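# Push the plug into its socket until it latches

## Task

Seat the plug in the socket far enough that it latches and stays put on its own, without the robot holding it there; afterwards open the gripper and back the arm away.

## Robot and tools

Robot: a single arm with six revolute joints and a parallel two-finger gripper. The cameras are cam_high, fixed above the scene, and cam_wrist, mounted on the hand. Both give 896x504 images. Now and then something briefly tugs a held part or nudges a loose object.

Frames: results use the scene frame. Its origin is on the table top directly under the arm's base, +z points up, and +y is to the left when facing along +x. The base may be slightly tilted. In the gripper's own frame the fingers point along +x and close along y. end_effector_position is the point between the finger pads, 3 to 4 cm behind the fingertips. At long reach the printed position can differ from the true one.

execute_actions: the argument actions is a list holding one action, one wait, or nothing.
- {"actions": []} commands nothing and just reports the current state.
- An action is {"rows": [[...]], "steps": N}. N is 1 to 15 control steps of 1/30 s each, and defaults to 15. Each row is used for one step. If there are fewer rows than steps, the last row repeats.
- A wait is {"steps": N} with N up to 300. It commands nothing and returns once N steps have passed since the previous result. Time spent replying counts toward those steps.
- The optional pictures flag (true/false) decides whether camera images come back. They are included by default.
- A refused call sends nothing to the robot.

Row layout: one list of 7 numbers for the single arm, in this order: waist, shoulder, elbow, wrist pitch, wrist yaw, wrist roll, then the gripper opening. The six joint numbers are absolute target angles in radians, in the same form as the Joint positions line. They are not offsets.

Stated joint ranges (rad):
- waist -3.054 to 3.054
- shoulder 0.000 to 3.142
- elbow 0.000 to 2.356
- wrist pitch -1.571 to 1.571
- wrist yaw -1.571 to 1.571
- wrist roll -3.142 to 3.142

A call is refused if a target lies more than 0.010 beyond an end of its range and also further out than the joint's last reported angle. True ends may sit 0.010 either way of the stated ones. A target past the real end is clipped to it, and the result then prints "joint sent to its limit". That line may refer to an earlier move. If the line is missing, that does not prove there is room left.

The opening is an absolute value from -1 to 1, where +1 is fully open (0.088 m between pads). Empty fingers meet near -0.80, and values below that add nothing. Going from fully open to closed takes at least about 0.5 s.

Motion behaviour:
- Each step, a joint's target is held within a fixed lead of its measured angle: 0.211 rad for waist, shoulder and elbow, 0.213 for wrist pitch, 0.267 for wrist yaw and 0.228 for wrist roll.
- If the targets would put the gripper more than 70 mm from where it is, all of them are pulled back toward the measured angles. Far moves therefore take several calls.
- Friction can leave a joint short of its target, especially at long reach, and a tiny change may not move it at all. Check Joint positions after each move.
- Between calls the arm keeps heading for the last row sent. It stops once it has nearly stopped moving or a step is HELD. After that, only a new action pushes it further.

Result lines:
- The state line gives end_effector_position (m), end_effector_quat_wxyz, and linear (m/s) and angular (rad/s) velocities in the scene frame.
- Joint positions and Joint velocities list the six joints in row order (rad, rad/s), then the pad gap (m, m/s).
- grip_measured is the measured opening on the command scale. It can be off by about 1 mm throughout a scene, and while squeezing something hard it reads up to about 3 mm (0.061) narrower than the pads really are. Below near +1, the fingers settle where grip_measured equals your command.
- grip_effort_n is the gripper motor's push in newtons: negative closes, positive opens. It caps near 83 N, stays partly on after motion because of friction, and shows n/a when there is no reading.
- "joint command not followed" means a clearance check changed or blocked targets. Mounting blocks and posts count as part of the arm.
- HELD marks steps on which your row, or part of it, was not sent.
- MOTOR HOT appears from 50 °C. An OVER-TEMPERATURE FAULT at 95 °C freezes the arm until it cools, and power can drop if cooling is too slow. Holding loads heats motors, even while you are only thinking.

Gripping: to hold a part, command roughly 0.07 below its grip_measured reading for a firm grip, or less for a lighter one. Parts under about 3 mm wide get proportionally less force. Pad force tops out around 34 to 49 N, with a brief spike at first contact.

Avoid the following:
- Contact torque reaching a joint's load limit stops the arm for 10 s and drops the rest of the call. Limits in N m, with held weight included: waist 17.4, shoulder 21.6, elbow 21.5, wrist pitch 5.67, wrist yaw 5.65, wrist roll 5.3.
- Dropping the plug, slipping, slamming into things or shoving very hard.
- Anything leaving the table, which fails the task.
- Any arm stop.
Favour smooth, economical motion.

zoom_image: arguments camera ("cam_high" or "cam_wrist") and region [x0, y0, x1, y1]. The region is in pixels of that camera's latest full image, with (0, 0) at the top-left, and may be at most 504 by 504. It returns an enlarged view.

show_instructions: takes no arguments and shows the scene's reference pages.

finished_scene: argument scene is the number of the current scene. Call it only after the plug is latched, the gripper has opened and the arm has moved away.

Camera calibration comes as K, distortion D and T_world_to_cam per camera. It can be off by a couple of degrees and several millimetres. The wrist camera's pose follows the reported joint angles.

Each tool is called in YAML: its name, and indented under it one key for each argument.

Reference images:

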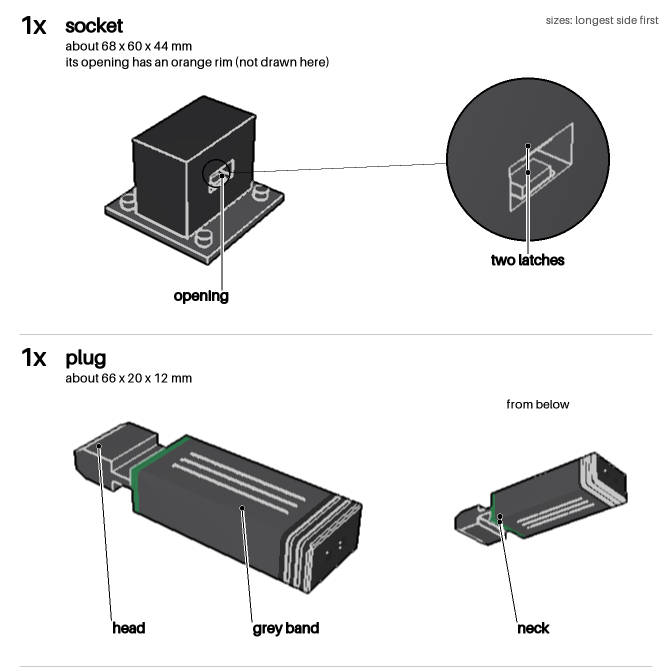

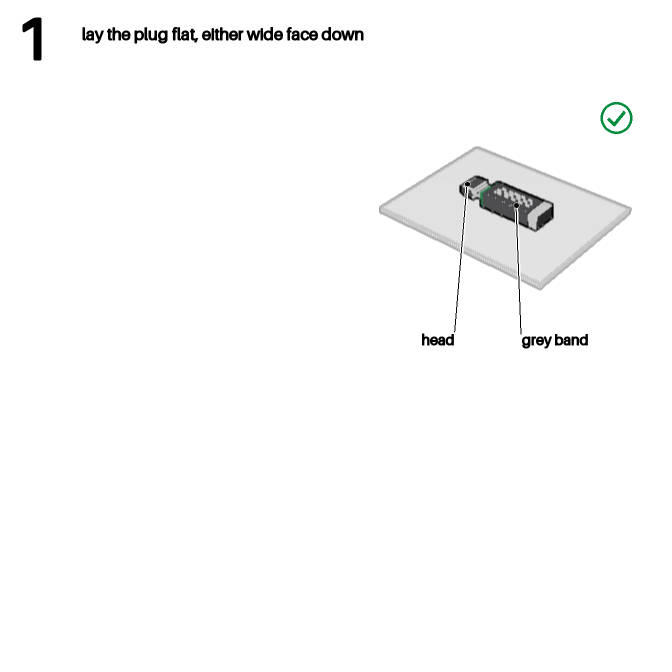

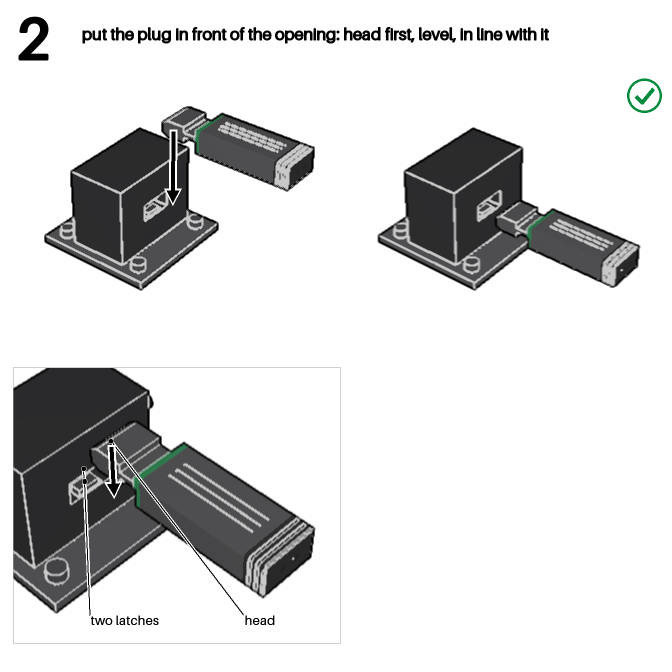

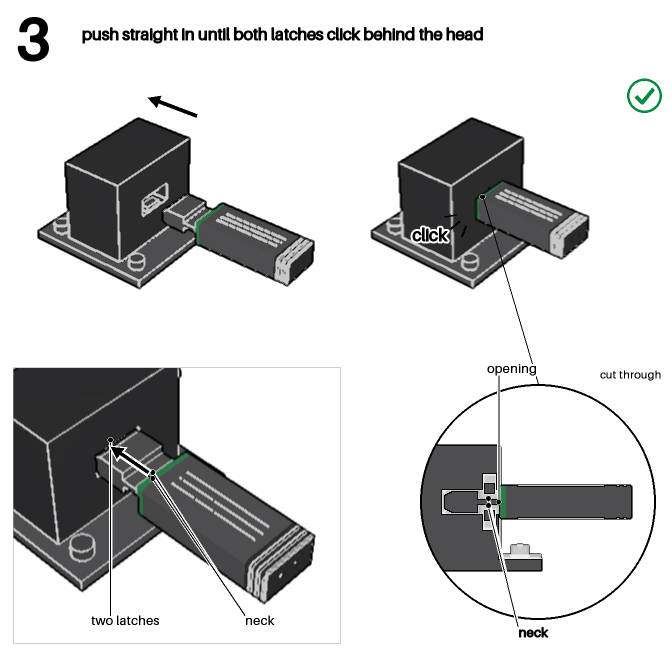

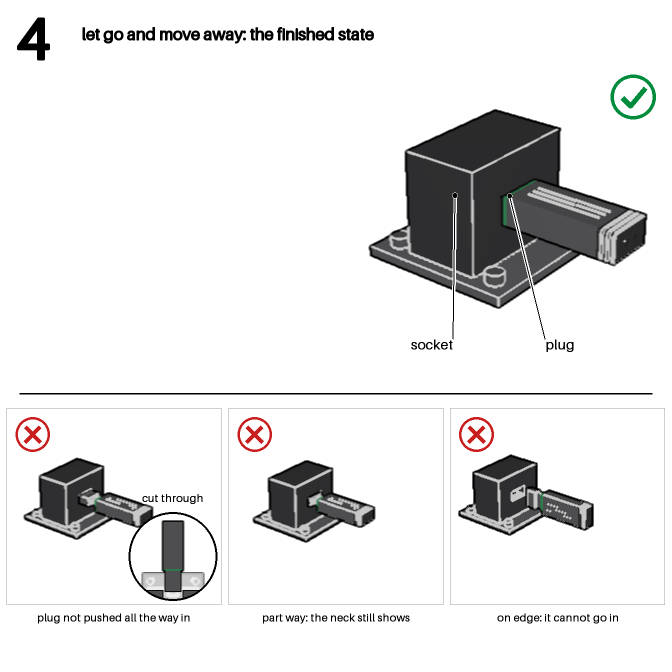

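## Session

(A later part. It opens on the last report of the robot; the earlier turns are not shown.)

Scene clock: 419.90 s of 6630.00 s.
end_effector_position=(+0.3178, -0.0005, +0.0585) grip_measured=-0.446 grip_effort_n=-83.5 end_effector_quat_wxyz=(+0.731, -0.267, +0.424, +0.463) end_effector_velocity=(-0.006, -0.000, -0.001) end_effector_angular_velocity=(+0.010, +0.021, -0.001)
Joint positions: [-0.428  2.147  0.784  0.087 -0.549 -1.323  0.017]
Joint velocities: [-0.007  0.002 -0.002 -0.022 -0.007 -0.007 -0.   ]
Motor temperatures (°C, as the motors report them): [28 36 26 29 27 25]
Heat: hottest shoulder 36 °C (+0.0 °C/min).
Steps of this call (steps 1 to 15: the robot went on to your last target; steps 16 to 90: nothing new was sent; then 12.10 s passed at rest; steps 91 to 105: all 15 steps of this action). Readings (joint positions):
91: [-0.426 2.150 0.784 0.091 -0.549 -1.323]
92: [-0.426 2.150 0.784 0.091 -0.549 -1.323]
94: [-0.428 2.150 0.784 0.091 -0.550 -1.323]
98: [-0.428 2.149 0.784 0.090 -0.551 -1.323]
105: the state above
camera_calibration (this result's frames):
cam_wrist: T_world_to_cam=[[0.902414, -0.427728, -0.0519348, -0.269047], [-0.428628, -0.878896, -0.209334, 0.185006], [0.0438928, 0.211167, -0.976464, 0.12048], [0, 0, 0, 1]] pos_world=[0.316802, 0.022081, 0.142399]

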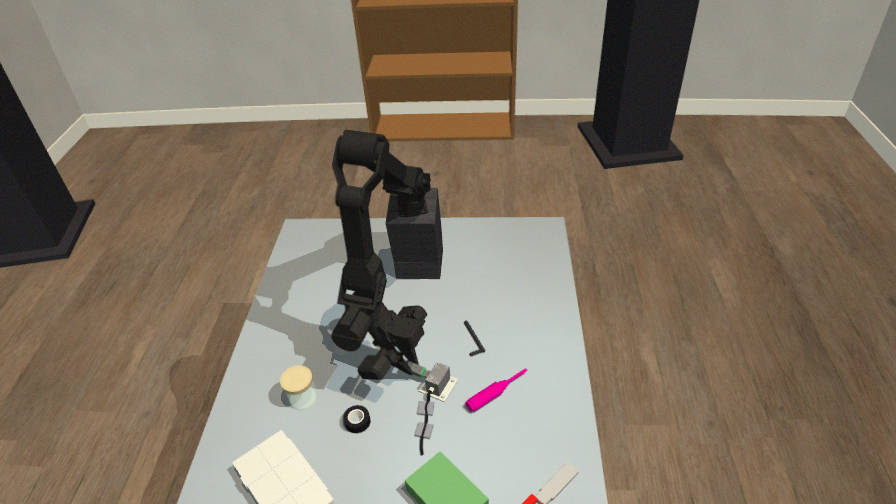

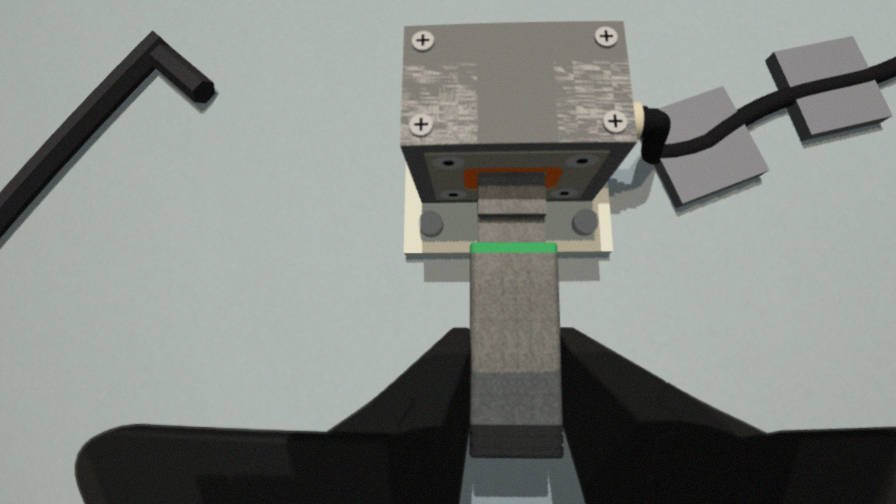

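execute_actions:
  actions:
    - {"rows":[[-0.43,2.155,0.784,0.088,-0.551,-1.328,-0.52],[-0.43,2.160,0.784,0.089,-0.551,-1.331,-0.52],[-0.43,2.163,0.784,0.091,-0.551,-1.333,-0.52],[-0.43,2.165,0.784,0.093,-0.551,-1.334,-0.52],[-0.43,2.167,0.784,0.095,-0.551,-1.334,-0.52],[-0.43,2.168,0.784,0.097,-0.551,-1.334,-0.52]],"steps":15}
  pictures: false

execute_actions:
  actions:
    - {"rows":[[-0.426,2.168,0.784,0.097,-0.552,-1.332,-0.52],[-0.422,2.168,0.784,0.097,-0.554,-1.332,-0.52],[-0.418,2.168,0.784,0.097,-0.557,-1.332,-0.52],[-0.414,2.168,0.784,0.097,-0.560,-1.332,-0.52],[-0.410,2.168,0.784,0.097,-0.564,-1.332,-0.52],[-0.406,2.168,0.784,0.097,-0.567,-1.332,-0.52],[-0.402,2.168,0.784,0.097,-0.571,-1.332,-0.52],[-0.398,2.168,0.784,0.097,-0.574,-1.332,-0.52],[-0.394,2.168,0.784,0.097,-0.578,-1.332,-0.52],[-0.390,2.168,0.784,0.097,-0.581,-1.332,-0.52],[-0.386,2.168,0.784,0.097,-0.585,-1.332,-0.52],[-0.382,2.168,0.784,0.097,-0.588,-1.332,-0.52]],"steps":15}

Scene clock: 432.53 s of 6630.00 s.
end_effector_position=(+0.3179, -0.0005, +0.0573) grip_measured=-0.446 grip_effort_n=-83.5 end_effector_quat_wxyz=(+0.731, -0.270, +0.421, +0.465) end_effector_velocity=(-0.002, +0.001, +0.001) end_effector_angular_velocity=(+0.010, +0.009, -0.008)
Joint positions: [-0.428  2.152  0.784  0.094 -0.549 -1.331  0.017]
Joint velocities: [-0.002 -0.002 -0.002 -0.007 -0.007  0.007 -0.   ]
Motor temperatures (°C, as the motors report them): [28 38 26 29 27 25]
Heat: hottest shoulder 38 °C (+3.0 °C/min).
Steps of this call (steps 1 to 15: the robot went on to your last target; steps 16 to 90: nothing new was sent; then 9.13 s passed at rest; steps 91 to 105: all 15 steps of this action). Readings (joint positions):
91: [-0.428 2.147 0.784 0.087 -0.549 -1.324]
92: [-0.428 2.147 0.784 0.087 -0.549 -1.325]
94: [-0.428 2.147 0.784 0.087 -0.549 -1.328]
98: [-0.428 2.150 0.784 0.093 -0.549 -1.331]
105: the state above

Scene clock: 433.03 s of 6630.00 s.
end_effector_position=(+0.3179, +0.0005, +0.0570) grip_measured=-0.446 grip_effort_n=-83.5 end_effector_quat_wxyz=(+0.729, -0.272, +0.421, +0.465) end_effector_velocity=(-0.007, -0.000, -0.001) end_effector_angular_velocity=(-0.006, +0.018, +0.015)
Joint positions: [-0.424  2.152  0.784  0.095 -0.546 -1.331  0.017]
Joint velocities: [-0.002 -0.002 -0.007 -0.022  0.007 -0.022 -0.   ]
Motor temperatures (°C, as the motors report them): [28 38 26 29 27 25]
Heat: hottest shoulder 38 °C (+3.0 °C/min).
Steps of this call (steps 1 to 15: all 15 steps of this action). Readings (joint positions):
1: [-0.428 2.152 0.784 0.095 -0.550 -1.331]
2: [-0.428 2.152 0.784 0.095 -0.550 -1.331]
4: [-0.427 2.152 0.784 0.095 -0.550 -1.331]
8: [-0.426 2.152 0.784 0.095 -0.549 -1.331]
15: the state above
camera_calibration (this result's frames):
cam_wrist: T_world_to_cam=[[0.907255, -0.418166, -0.0450115, -0.270821], [-0.417942, -0.884413, -0.2077, 0.182092], [0.0470442, 0.207249, -0.977156, 0.117873], [0, 0, 0, 1]] pos_world=[0.316262, 0.0233676, 0.140811]

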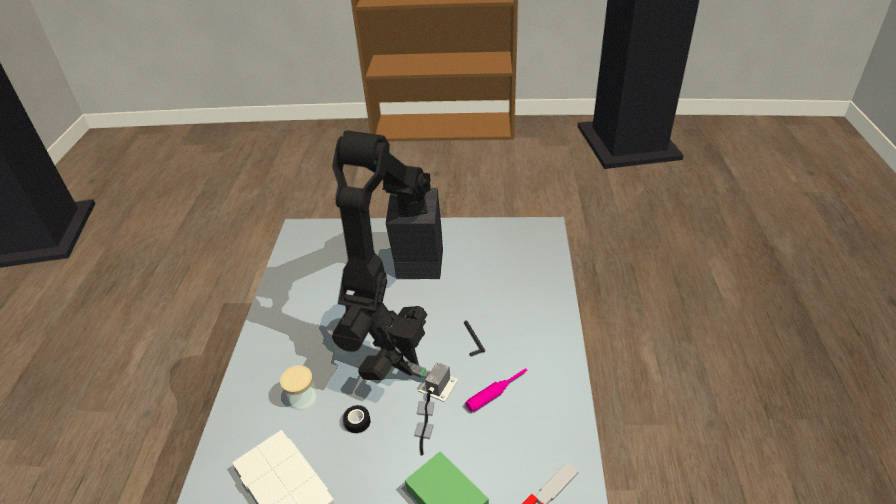

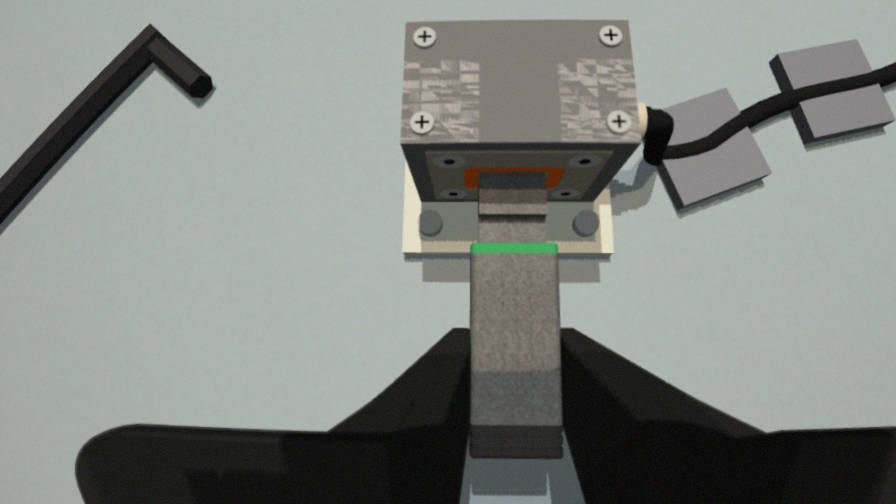

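execute_actions:
  actions:
    - {"rows":[[-0.382,2.169,0.784,0.098,-0.590,-1.332,-0.52],[-0.382,2.170,0.784,0.098,-0.592,-1.332,-0.52],[-0.382,2.171,0.784,0.099,-0.594,-1.332,-0.52],[-0.382,2.172,0.784,0.099,-0.596,-1.332,-0.52],[-0.382,2.173,0.784,0.100,-0.597,-1.332,-0.52],[-0.382,2.174,0.784,0.100,-0.597,-1.332,-0.52],[-0.382,2.175,0.784,0.101,-0.597,-1.332,-0.52],[-0.382,2.176,0.784,0.101,-0.597,-1.332,-0.52]],"steps":15}

Scene clock: 437.30 s of 6630.00 s.
end_effector_position=(+0.3177, +0.0006, +0.0561) grip_measured=-0.446 grip_effort_n=-83.5 end_effector_quat_wxyz=(+0.730, -0.271, +0.420, +0.466) end_effector_velocity=(+0.003, -0.001, +0.002) end_effector_angular_velocity=(+0.002, -0.017, +0.005)
Joint positions: [-0.425  2.157  0.784  0.1   -0.55  -1.331  0.017]
Joint velocities: [-0.002 -0.002  0.002  0.007 -0.007 -0.007 -0.   ]
Motor temperatures (°C, as the motors report them): [28 37 26 29 27 25]
Heat: hottest shoulder 37 °C (+2.0 °C/min).
Steps of this call (steps 1 to 15: the robot went on to your last target; steps 16 to 90: nothing new was sent; then 0.77 s passed at rest; steps 91 to 105: all 15 steps of this action). Readings (joint positions):
91: [-0.424 2.152 0.784 0.096 -0.546 -1.331]
92: [-0.424 2.152 0.784 0.096 -0.546 -1.331]
94: [-0.424 2.154 0.784 0.097 -0.546 -1.331]
98: [-0.424 2.156 0.784 0.099 -0.548 -1.331]
105: the state above
camera_calibration (this result's frames):
cam_wrist: T_world_to_cam=[[0.906994, -0.418615, -0.0460833, -0.270432], [-0.41844, -0.883382, -0.211055, 0.182253], [0.0476415, 0.210708, -0.976387, 0.116683], [0, 0, 0, 1]] pos_world=[0.315983, 0.0232055, 0.139931]

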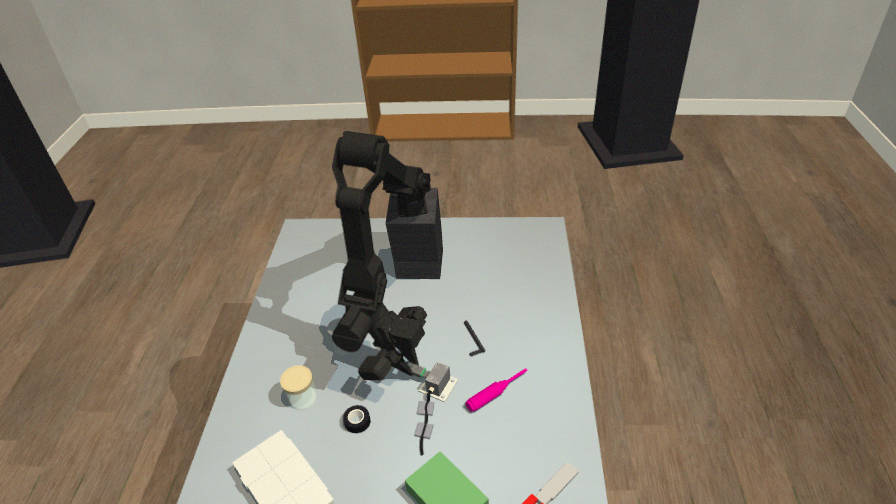

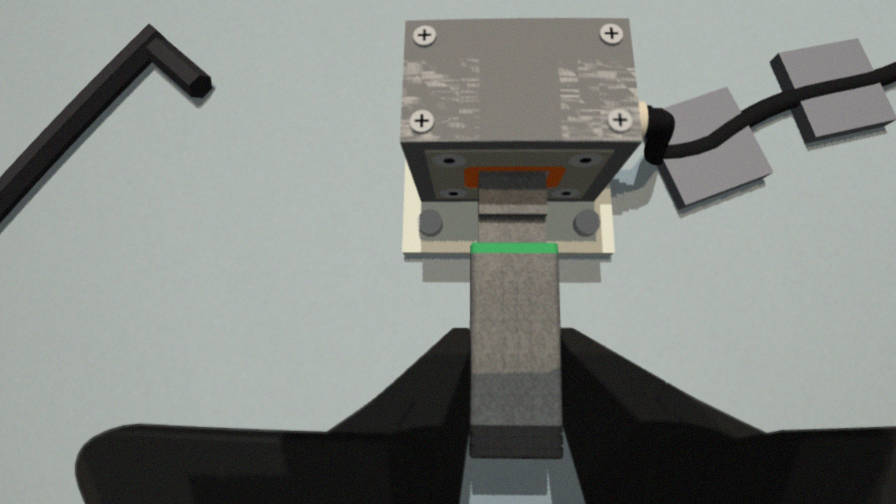

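zoom_image:
  camera: "cam_wrist"
  region: [440,110,590,260]

Region (440, 110, 590, 260) of cam_wrist's 896x504 image, scaled by 3.360, with more detail than that image has.

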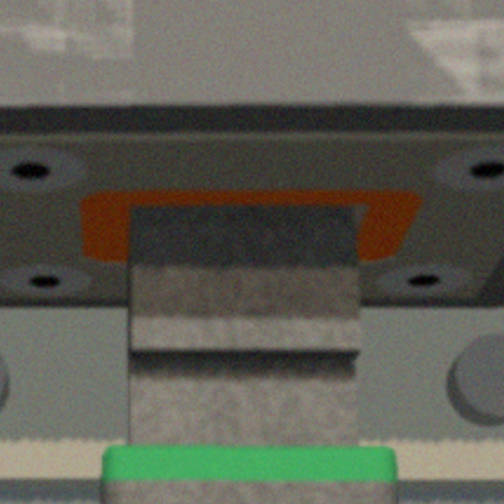

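execute_actions:
  actions:
    - {"rows":[[-0.382,2.170,0.787,0.100,-0.597,-1.332,-0.52],[-0.382,2.170,0.789,0.100,-0.597,-1.332,-0.52],[-0.382,2.170,0.791,0.099,-0.597,-1.332,-0.52],[-0.382,2.170,0.792,0.099,-0.597,-1.332,-0.52],[-0.382,2.170,0.793,0.099,-0.597,-1.332,-0.52],[-0.382,2.170,0.794,0.099,-0.597,-1.332,-0.52]],"steps":15}

zoom_image:
  camera: "cam_wrist"
  region: [440,110,590,260]

Scene clock: 448.77 s of 6630.00 s.
end_effector_position=(+0.3182, +0.0005, +0.0562) grip_measured=-0.446 grip_effort_n=-83.5 end_effector_quat_wxyz=(+0.730, -0.271, +0.420, +0.466) end_effector_velocity=(-0.004, +0.003, +0.002) end_effector_angular_velocity=(+0.024, +0.013, +0.006)
Joint positions: [-0.425  2.157  0.785  0.1   -0.55  -1.331  0.017]
Joint velocities: [-0.002 -0.002 -0.002 -0.022 -0.022 -0.007 -0.   ]
Motor temperatures (°C, as the motors report them): [29 36 26 29 29 25]
Heat: hottest shoulder 36 °C (+2.0 °C/min).
Steps of this call (steps 1 to 15: the robot went on to your last target; steps 16 to 90: nothing new was sent; then 7.97 s passed at rest; steps 91 to 105: all 15 steps of this action). Readings (joint positions):
91: [-0.425 2.157 0.784 0.100 -0.550 -1.331]
92: [-0.425 2.157 0.784 0.100 -0.550 -1.331]
94: [-0.425 2.157 0.784 0.100 -0.550 -1.331]
98: [-0.425 2.157 0.785 0.100 -0.550 -1.331]
105: the state above
camera_calibration (this result's frames):
cam_wrist: T_world_to_cam=[[0.907063, -0.418586, -0.0449643, -0.271002], [-0.418166, -0.883455, -0.211291, 0.182308], [0.0487195, 0.210457, -0.976388, 0.11644], [0, 0, 0, 1]] pos_world=[0.316378, 0.0231171, 0.140026]

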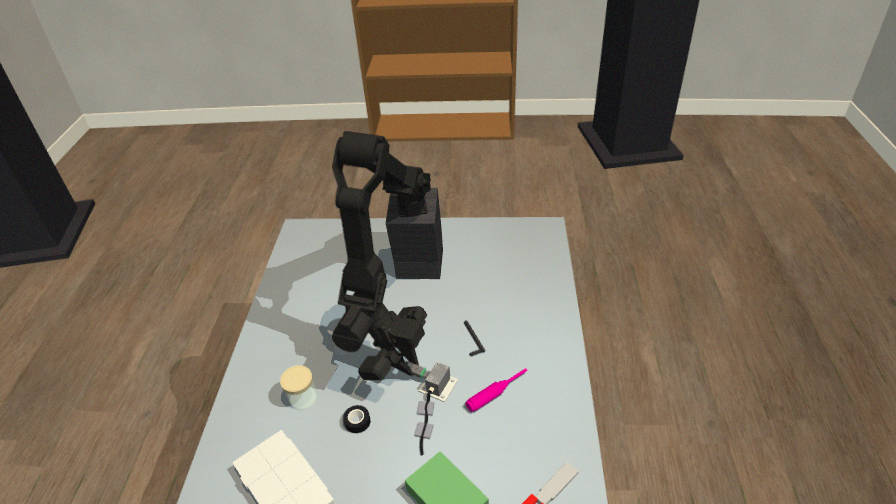

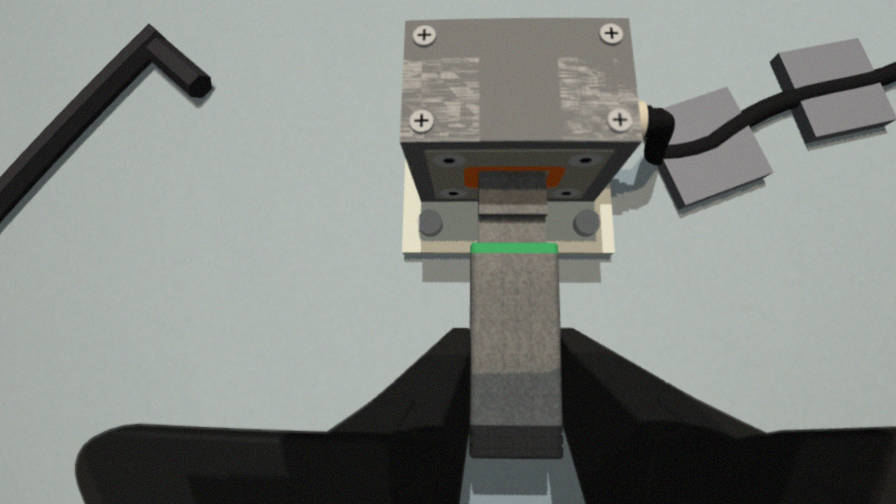

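Region (440, 110, 590, 260) of cam_wrist's 896x504 image, scaled by 3.360, with more detail than that image has.

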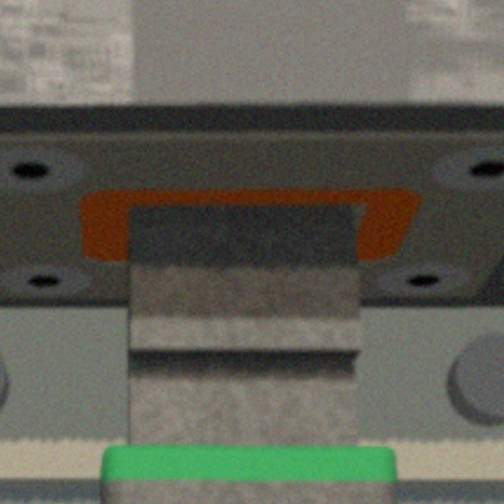

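execute_actions:
  actions:
    - {"rows":[[-0.379,2.170,0.794,0.099,-0.600,-1.332,-0.52],[-0.376,2.170,0.794,0.099,-0.603,-1.332,-0.52],[-0.373,2.170,0.794,0.099,-0.606,-1.332,-0.52],[-0.370,2.170,0.794,0.099,-0.609,-1.332,-0.52],[-0.367,2.170,0.794,0.099,-0.612,-1.332,-0.52],[-0.364,2.170,0.794,0.099,-0.615,-1.332,-0.52],[-0.361,2.170,0.794,0.099,-0.618,-1.332,-0.52],[-0.358,2.170,0.794,0.099,-0.621,-1.332,-0.52],[-0.355,2.170,0.794,0.099,-0.624,-1.332,-0.52],[-0.352,2.170,0.794,0.099,-0.627,-1.332,-0.52],[-0.349,2.170,0.794,0.099,-0.630,-1.332,-0.52]],"steps":15}

zoom_image:
  camera: "cam_wrist"
  region: [440,110,590,260]

Scene clock: 453.73 s of 6630.00 s.
end_effector_position=(+0.3182, +0.0009, +0.0563) grip_measured=-0.446 grip_effort_n=-83.5 end_effector_quat_wxyz=(+0.730, -0.271, +0.419, +0.466) end_effector_velocity=(+0.002, -0.002, -0.001) end_effector_angular_velocity=(-0.013, -0.018, +0.004)
Joint positions: [-0.424  2.157  0.785  0.1   -0.551 -1.331  0.017]
Joint velocities: [-0.002  0.002 -0.002  0.022  0.007 -0.007 -0.   ]
Motor temperatures (°C, as the motors report them): [29 36 26 29 30 25]
Heat: hottest shoulder 36 °C (+2.0 °C/min).
Steps of this call (steps 1 to 15: the robot went on to your last target; steps 16 to 90: nothing new was sent; then 1.47 s passed at rest; steps 91 to 105: all 15 steps of this action). Readings (joint positions):
91: [-0.425 2.157 0.785 0.100 -0.550 -1.331]
92: [-0.425 2.157 0.785 0.100 -0.550 -1.331]
94: [-0.425 2.157 0.785 0.100 -0.550 -1.331]
98: [-0.425 2.157 0.785 0.100 -0.551 -1.331]
105: the state above
camera_calibration (this result's frames):
cam_wrist: T_world_to_cam=[[0.907471, -0.417662, -0.0453312, -0.270944], [-0.417265, -0.883506, -0.212857, 0.18255], [0.0488517, 0.212076, -0.976031, 0.116389], [0, 0, 0, 1]] pos_world=[0.316359, 0.0234378, 0.140174]

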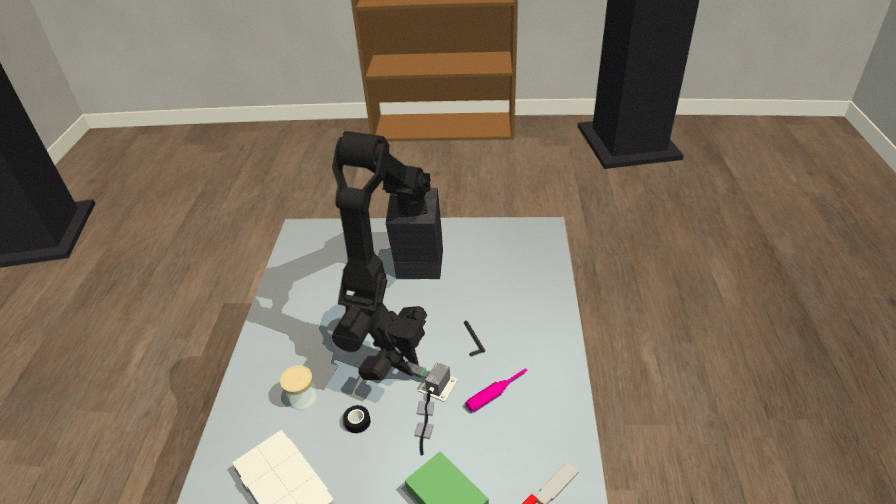

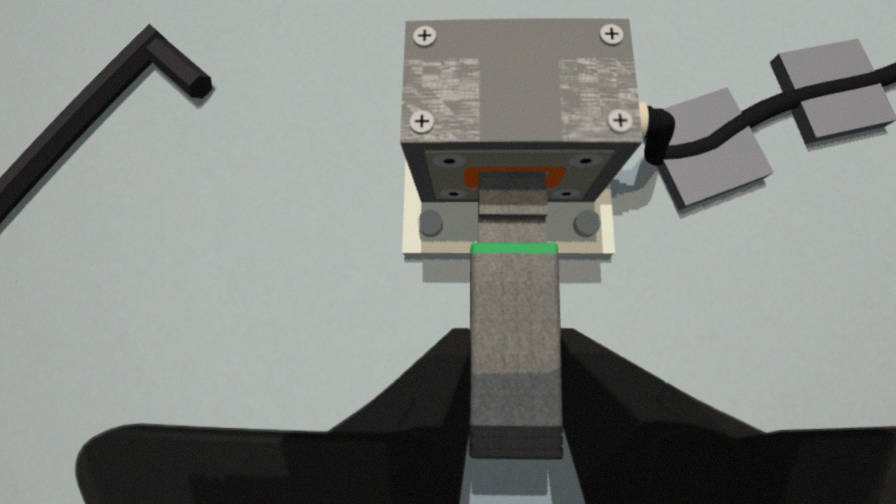

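Region (440, 110, 590, 260) of cam_wrist's 896x504 image, scaled by 3.360, with more detail than that image has.

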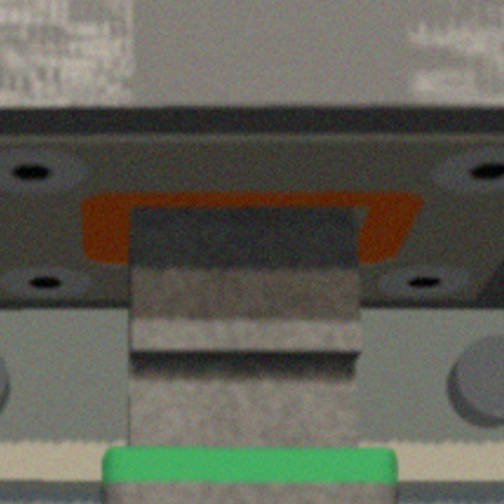

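execute_actions:
  actions:
    - {"rows":[[-0.36,2.165,0.790,0.099,-0.620,-1.332,-0.52],[-0.37,2.165,0.788,0.099,-0.609,-1.332,-0.52],[-0.38,2.165,0.786,0.099,-0.599,-1.332,-0.52],[-0.39,2.165,0.786,0.099,-0.589,-1.332,-0.52],[-0.40,2.165,0.786,0.099,-0.579,-1.332,-0.52],[-0.41,2.165,0.786,0.099,-0.569,-1.332,-0.52],[-0.42,2.165,0.786,0.099,-0.559,-1.332,-0.52],[-0.43,2.165,0.786,0.099,-0.553,-1.334,-0.52],[-0.436,2.165,0.786,0.096,-0.555,-1.342,-0.52],[-0.442,2.165,0.786,0.092,-0.557,-1.349,-0.52],[-0.448,2.165,0.786,0.088,-0.559,-1.356,-0.52],[-0.454,2.165,0.786,0.084,-0.561,-1.363,-0.52],[-0.460,2.165,0.786,0.080,-0.563,-1.370,-0.52]],"steps":15}
  pictures: false

execute_actions:
  actions:
    - {"steps":15}

zoom_image:
  camera: "cam_wrist"
  region: [440,80,590,230]

Scene clock: 460.13 s of 6630.00 s.
end_effector_position=(+0.3157, -0.0059, +0.0567) grip_measured=-0.446 grip_effort_n=-83.5 end_effector_quat_wxyz=(+0.731, -0.270, +0.418, +0.467) end_effector_velocity=(-0.016, -0.039, -0.001) end_effector_angular_velocity=(-0.016, +0.033, -0.048)
Joint positions: [-0.45   2.157  0.785  0.086 -0.562 -1.36   0.017]
Joint velocities: [-0.129 -0.002 -0.002 -0.081 -0.007 -0.095 -0.   ]
Motor temperatures (°C, as the motors report them): [30 35 26 29 32 25]
Heat: hottest shoulder 35 °C (+0.0 °C/min).
Steps of this call (steps 1 to 15: the robot went on to your last target; steps 16 to 90: nothing new was sent; then 2.90 s passed at rest; steps 91 to 105: all 15 steps of this action). Readings (joint positions):
91: [-0.425 2.157 0.785 0.100 -0.551 -1.331]
92: [-0.425 2.157 0.785 0.100 -0.552 -1.331]
94: [-0.427 2.157 0.785 0.100 -0.553 -1.331]
98: [-0.429 2.157 0.785 0.100 -0.554 -1.331]
105: the state above

Scene clock: 460.63 s of 6630.00 s.
end_effector_position=(+0.3150, -0.0083, +0.0566) grip_measured=-0.446 grip_effort_n=-83.5 end_effector_quat_wxyz=(+0.731, -0.271, +0.419, +0.466) end_effector_velocity=(-0.001, +0.004, +0.002) end_effector_angular_velocity=(+0.019, -0.008, +0.023)
Joint positions: [-0.458  2.157  0.785  0.082 -0.562 -1.368  0.017]
Joint velocities: [ 0.002 -0.002 -0.002 -0.007 -0.022 -0.022 -0.   ]
Motor temperatures (°C, as the motors report them): [30 35 26 29 32 25]
Heat: hottest shoulder 35 °C (+0.0 °C/min).
Steps of this call (steps 1 to 15: the robot went on to your last target). Readings (joint positions):
1: [-0.454 2.157 0.785 0.085 -0.562 -1.362]
2: [-0.456 2.157 0.785 0.084 -0.562 -1.364]
4: [-0.458 2.157 0.785 0.084 -0.562 -1.366]
8: [-0.458 2.157 0.785 0.082 -0.562 -1.367]
15: the state above
The arm was judged still, so your last target was given up. Only a new action makes it travel on or press farther. Fingers that are still opening or closing keep moving.
camera_calibration (this result's frames):
cam_wrist: T_world_to_cam=[[0.907032, -0.418768, -0.0438781, -0.27182], [-0.417975, -0.882891, -0.21401, 0.173437], [0.0508811, 0.212454, -0.975845, 0.118204], [0, 0, 0, 1]] pos_world=[0.313027, 0.0141831, 0.140539]

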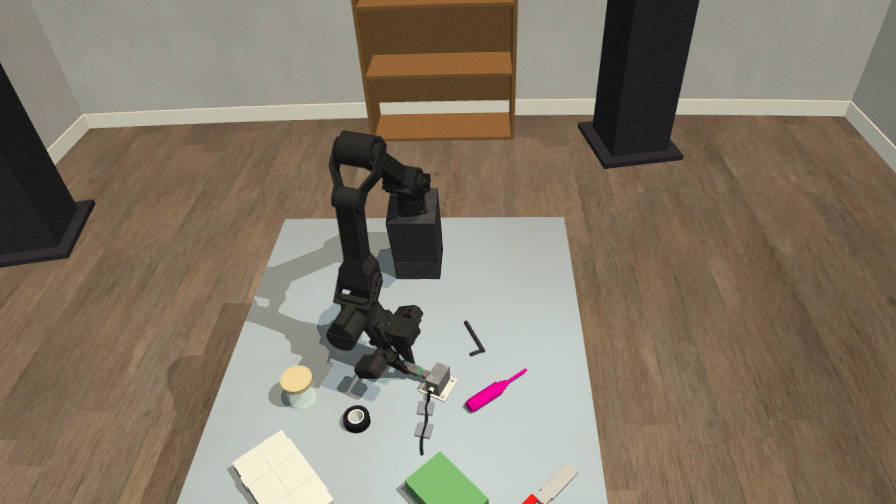

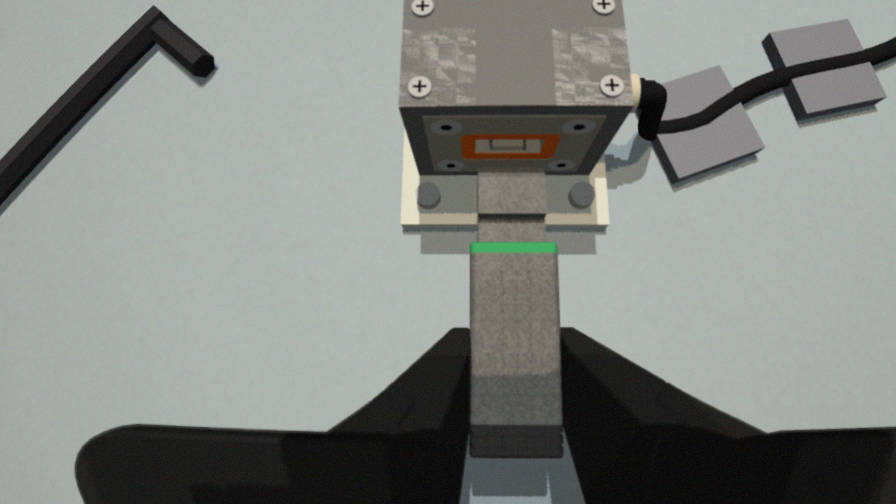

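Region (440, 80, 590, 230) of cam_wrist's 896x504 image, scaled by 3.360, with more detail than that image has.

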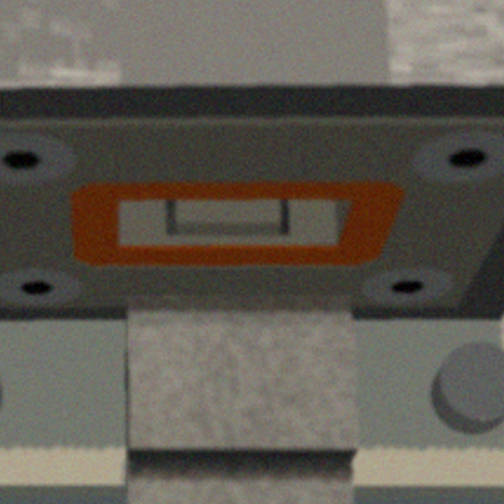

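execute_actions:
  actions:
    - {"rows":[[-0.455,2.150,0.790,0.084,-0.560,-1.365,-0.52],[-0.452,2.147,0.792,0.085,-0.559,-1.361,-0.52],[-0.449,2.145,0.794,0.087,-0.558,-1.358,-0.52],[-0.446,2.145,0.794,0.088,-0.557,-1.354,-0.52],[-0.443,2.145,0.794,0.090,-0.556,-1.351,-0.52],[-0.440,2.145,0.794,0.092,-0.555,-1.347,-0.52],[-0.437,2.145,0.794,0.093,-0.554,-1.344,-0.52],[-0.434,2.145,0.794,0.095,-0.553,-1.340,-0.52],[-0.431,2.145,0.794,0.097,-0.552,-1.337,-0.52],[-0.428,2.145,0.794,0.098,-0.551,-1.333,-0.52],[-0.426,2.145,0.794,0.099,-0.550,-1.330,-0.52]],"steps":15}
  pictures: false

execute_actions:
  actions:
    - {"steps":10}

zoom_image:
  camera: "cam_wrist"
  region: [440,110,590,260]

Scene clock: 483.10 s of 6630.00 s.
end_effector_position=(+0.3190, -0.0019, +0.0569) grip_measured=-0.446 grip_effort_n=-83.5 end_effector_quat_wxyz=(+0.731, -0.271, +0.420, +0.464) end_effector_velocity=(+0.001, -0.000, +0.001) end_effector_angular_velocity=(+0.007, -0.005, -0.008)
Joint positions: [-0.432  2.156  0.788  0.095 -0.55  -1.334  0.017]
Joint velocities: [-0.002 -0.002 -0.002  0.007 -0.007  0.007  0.   ]
Motor temperatures (°C, as the motors report them): [29 35 26 29 29 25]
Heat: hottest shoulder 35 °C (-2.0 °C/min).
Steps of this call (steps 1 to 130: nothing new was sent; then 17.63 s passed at rest; steps 131 to 145: all 15 steps of this action). Readings (joint positions):
131: [-0.459 2.157 0.786 0.080 -0.564 -1.368]
132: [-0.458 2.157 0.786 0.080 -0.564 -1.368]
134: [-0.456 2.157 0.786 0.082 -0.562 -1.364]
138: [-0.445 2.157 0.787 0.089 -0.558 -1.351]
145: the state above

Scene clock: 483.43 s of 6630.00 s.
end_effector_position=(+0.3191, -0.0019, +0.0569) grip_measured=-0.446 grip_effort_n=-83.5 end_effector_quat_wxyz=(+0.732, -0.271, +0.421, +0.463) end_effector_velocity=(-0.002, +0.001, +0.001) end_effector_angular_velocity=(+0.007, +0.002, +0.005)
Joint positions: [-0.432  2.156  0.788  0.096 -0.55  -1.333  0.017]
Joint velocities: [-0.002 -0.002 -0.002 -0.007 -0.007 -0.007 -0.   ]
Motor temperatures (°C, as the motors report them): [29 35 26 29 29 25]
Heat: hottest shoulder 35 °C (-2.0 °C/min).
Steps of this call (steps 1 to 10: the robot went on to your last target). Readings (joint positions):
1: [-0.432 2.156 0.788 0.095 -0.550 -1.334]
2: [-0.432 2.156 0.788 0.095 -0.550 -1.333]
4: [-0.432 2.156 0.788 0.095 -0.550 -1.333]
8: [-0.432 2.156 0.788 0.096 -0.550 -1.333]
10: the state above
camera_calibration (this result's frames):
cam_wrist: T_world_to_cam=[[0.904861, -0.423513, -0.0431754, -0.272262], [-0.422635, -0.881534, -0.210423, 0.182108], [0.0510564, 0.208651, -0.976656, 0.11684], [0, 0, 0, 1]] pos_world=[0.317359, 0.0208493, 0.140678]

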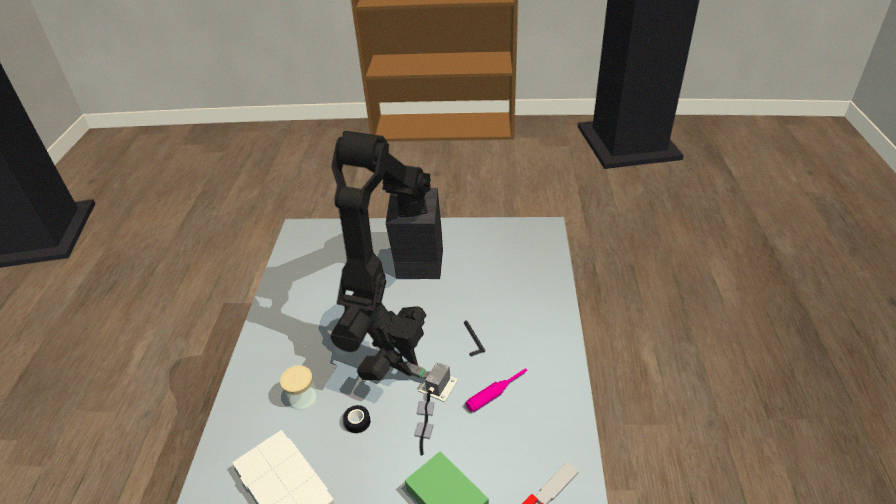

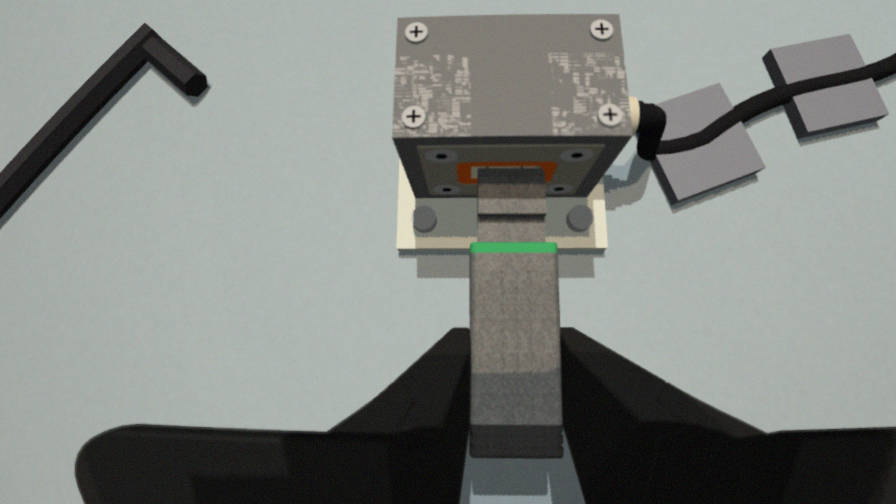

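Region (440, 110, 590, 260) of cam_wrist's 896x504 image, scaled by 3.360, with more detail than that image has.

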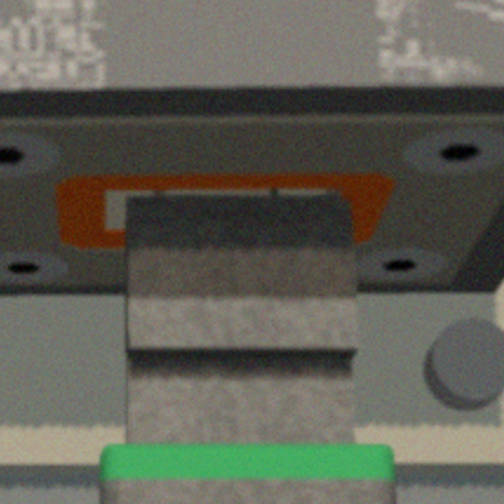

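execute_actions:
  actions:
    - {"rows":[[-0.436,2.150,0.786,0.096,-0.553,-1.336,-0.52],[-0.437,2.150,0.782,0.097,-0.554,-1.338,-0.52],[-0.437,2.150,0.779,0.098,-0.554,-1.340,-0.52],[-0.437,2.150,0.777,0.099,-0.554,-1.340,-0.52]],"steps":15}

zoom_image:
  camera: "cam_wrist"
  region: [440,110,590,260]

Scene clock: 490.67 s of 6630.00 s.
end_effector_position=(+0.3179, -0.0023, +0.0567) grip_measured=-0.446 grip_effort_n=-83.5 end_effector_quat_wxyz=(+0.732, -0.271, +0.420, +0.464) end_effector_velocity=(-0.003, -0.001, -0.001) end_effector_angular_velocity=(+0.007, +0.007, -0.000)
Joint positions: [-0.434  2.156  0.785  0.097 -0.552 -1.337  0.017]
Joint velocities: [-0.007  0.002 -0.002 -0.007 -0.007 -0.007 -0.   ]
Motor temperatures (°C, as the motors report them): [29 36 26 29 29 25]
Heat: hottest shoulder 36 °C (-2.0 °C/min).
Steps of this call (steps 1 to 15: the robot went on to your last target; steps 16 to 90: nothing new was sent; then 3.73 s passed at rest; steps 91 to 105: all 15 steps of this action). Readings (joint positions):
91: [-0.432 2.156 0.788 0.096 -0.549 -1.333]
92: [-0.432 2.156 0.788 0.096 -0.550 -1.333]
94: [-0.433 2.156 0.788 0.096 -0.551 -1.334]
98: [-0.434 2.156 0.786 0.096 -0.552 -1.336]
105: the state above
camera_calibration (this result's frames):
cam_wrist: T_world_to_cam=[[0.905521, -0.422076, -0.0433935, -0.271507], [-0.421214, -0.881907, -0.211703, 0.18091], [0.0510855, 0.209979, -0.97637, 0.116831], [0, 0, 0, 1]] pos_world=[0.316089, 0.0204174, 0.140588]

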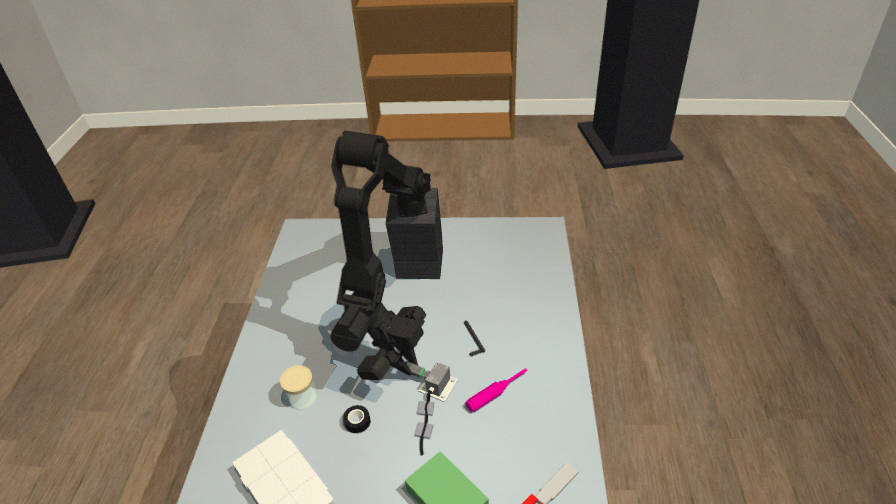

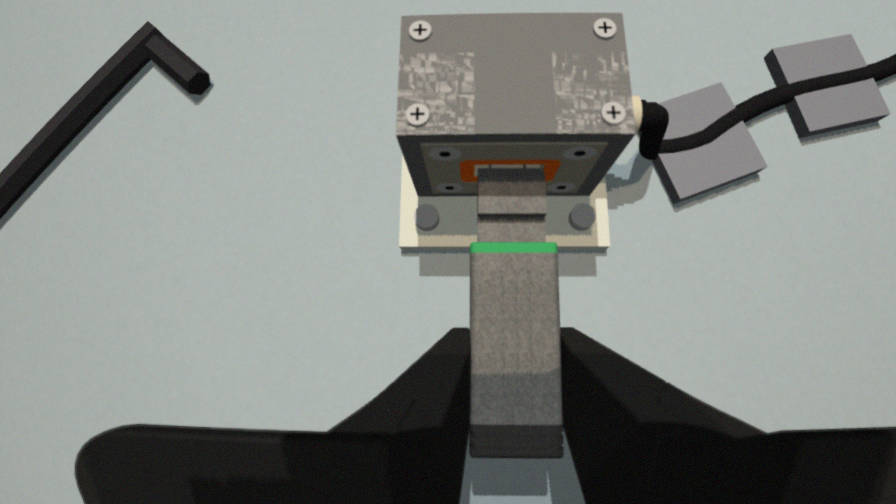

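Region (440, 110, 590, 260) of cam_wrist's 896x504 image, scaled by 3.360, with more detail than that image has.

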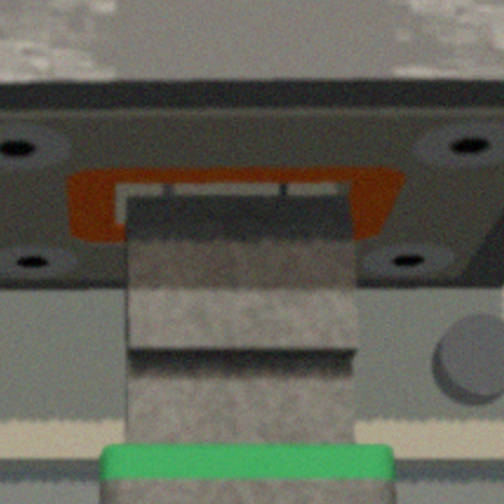

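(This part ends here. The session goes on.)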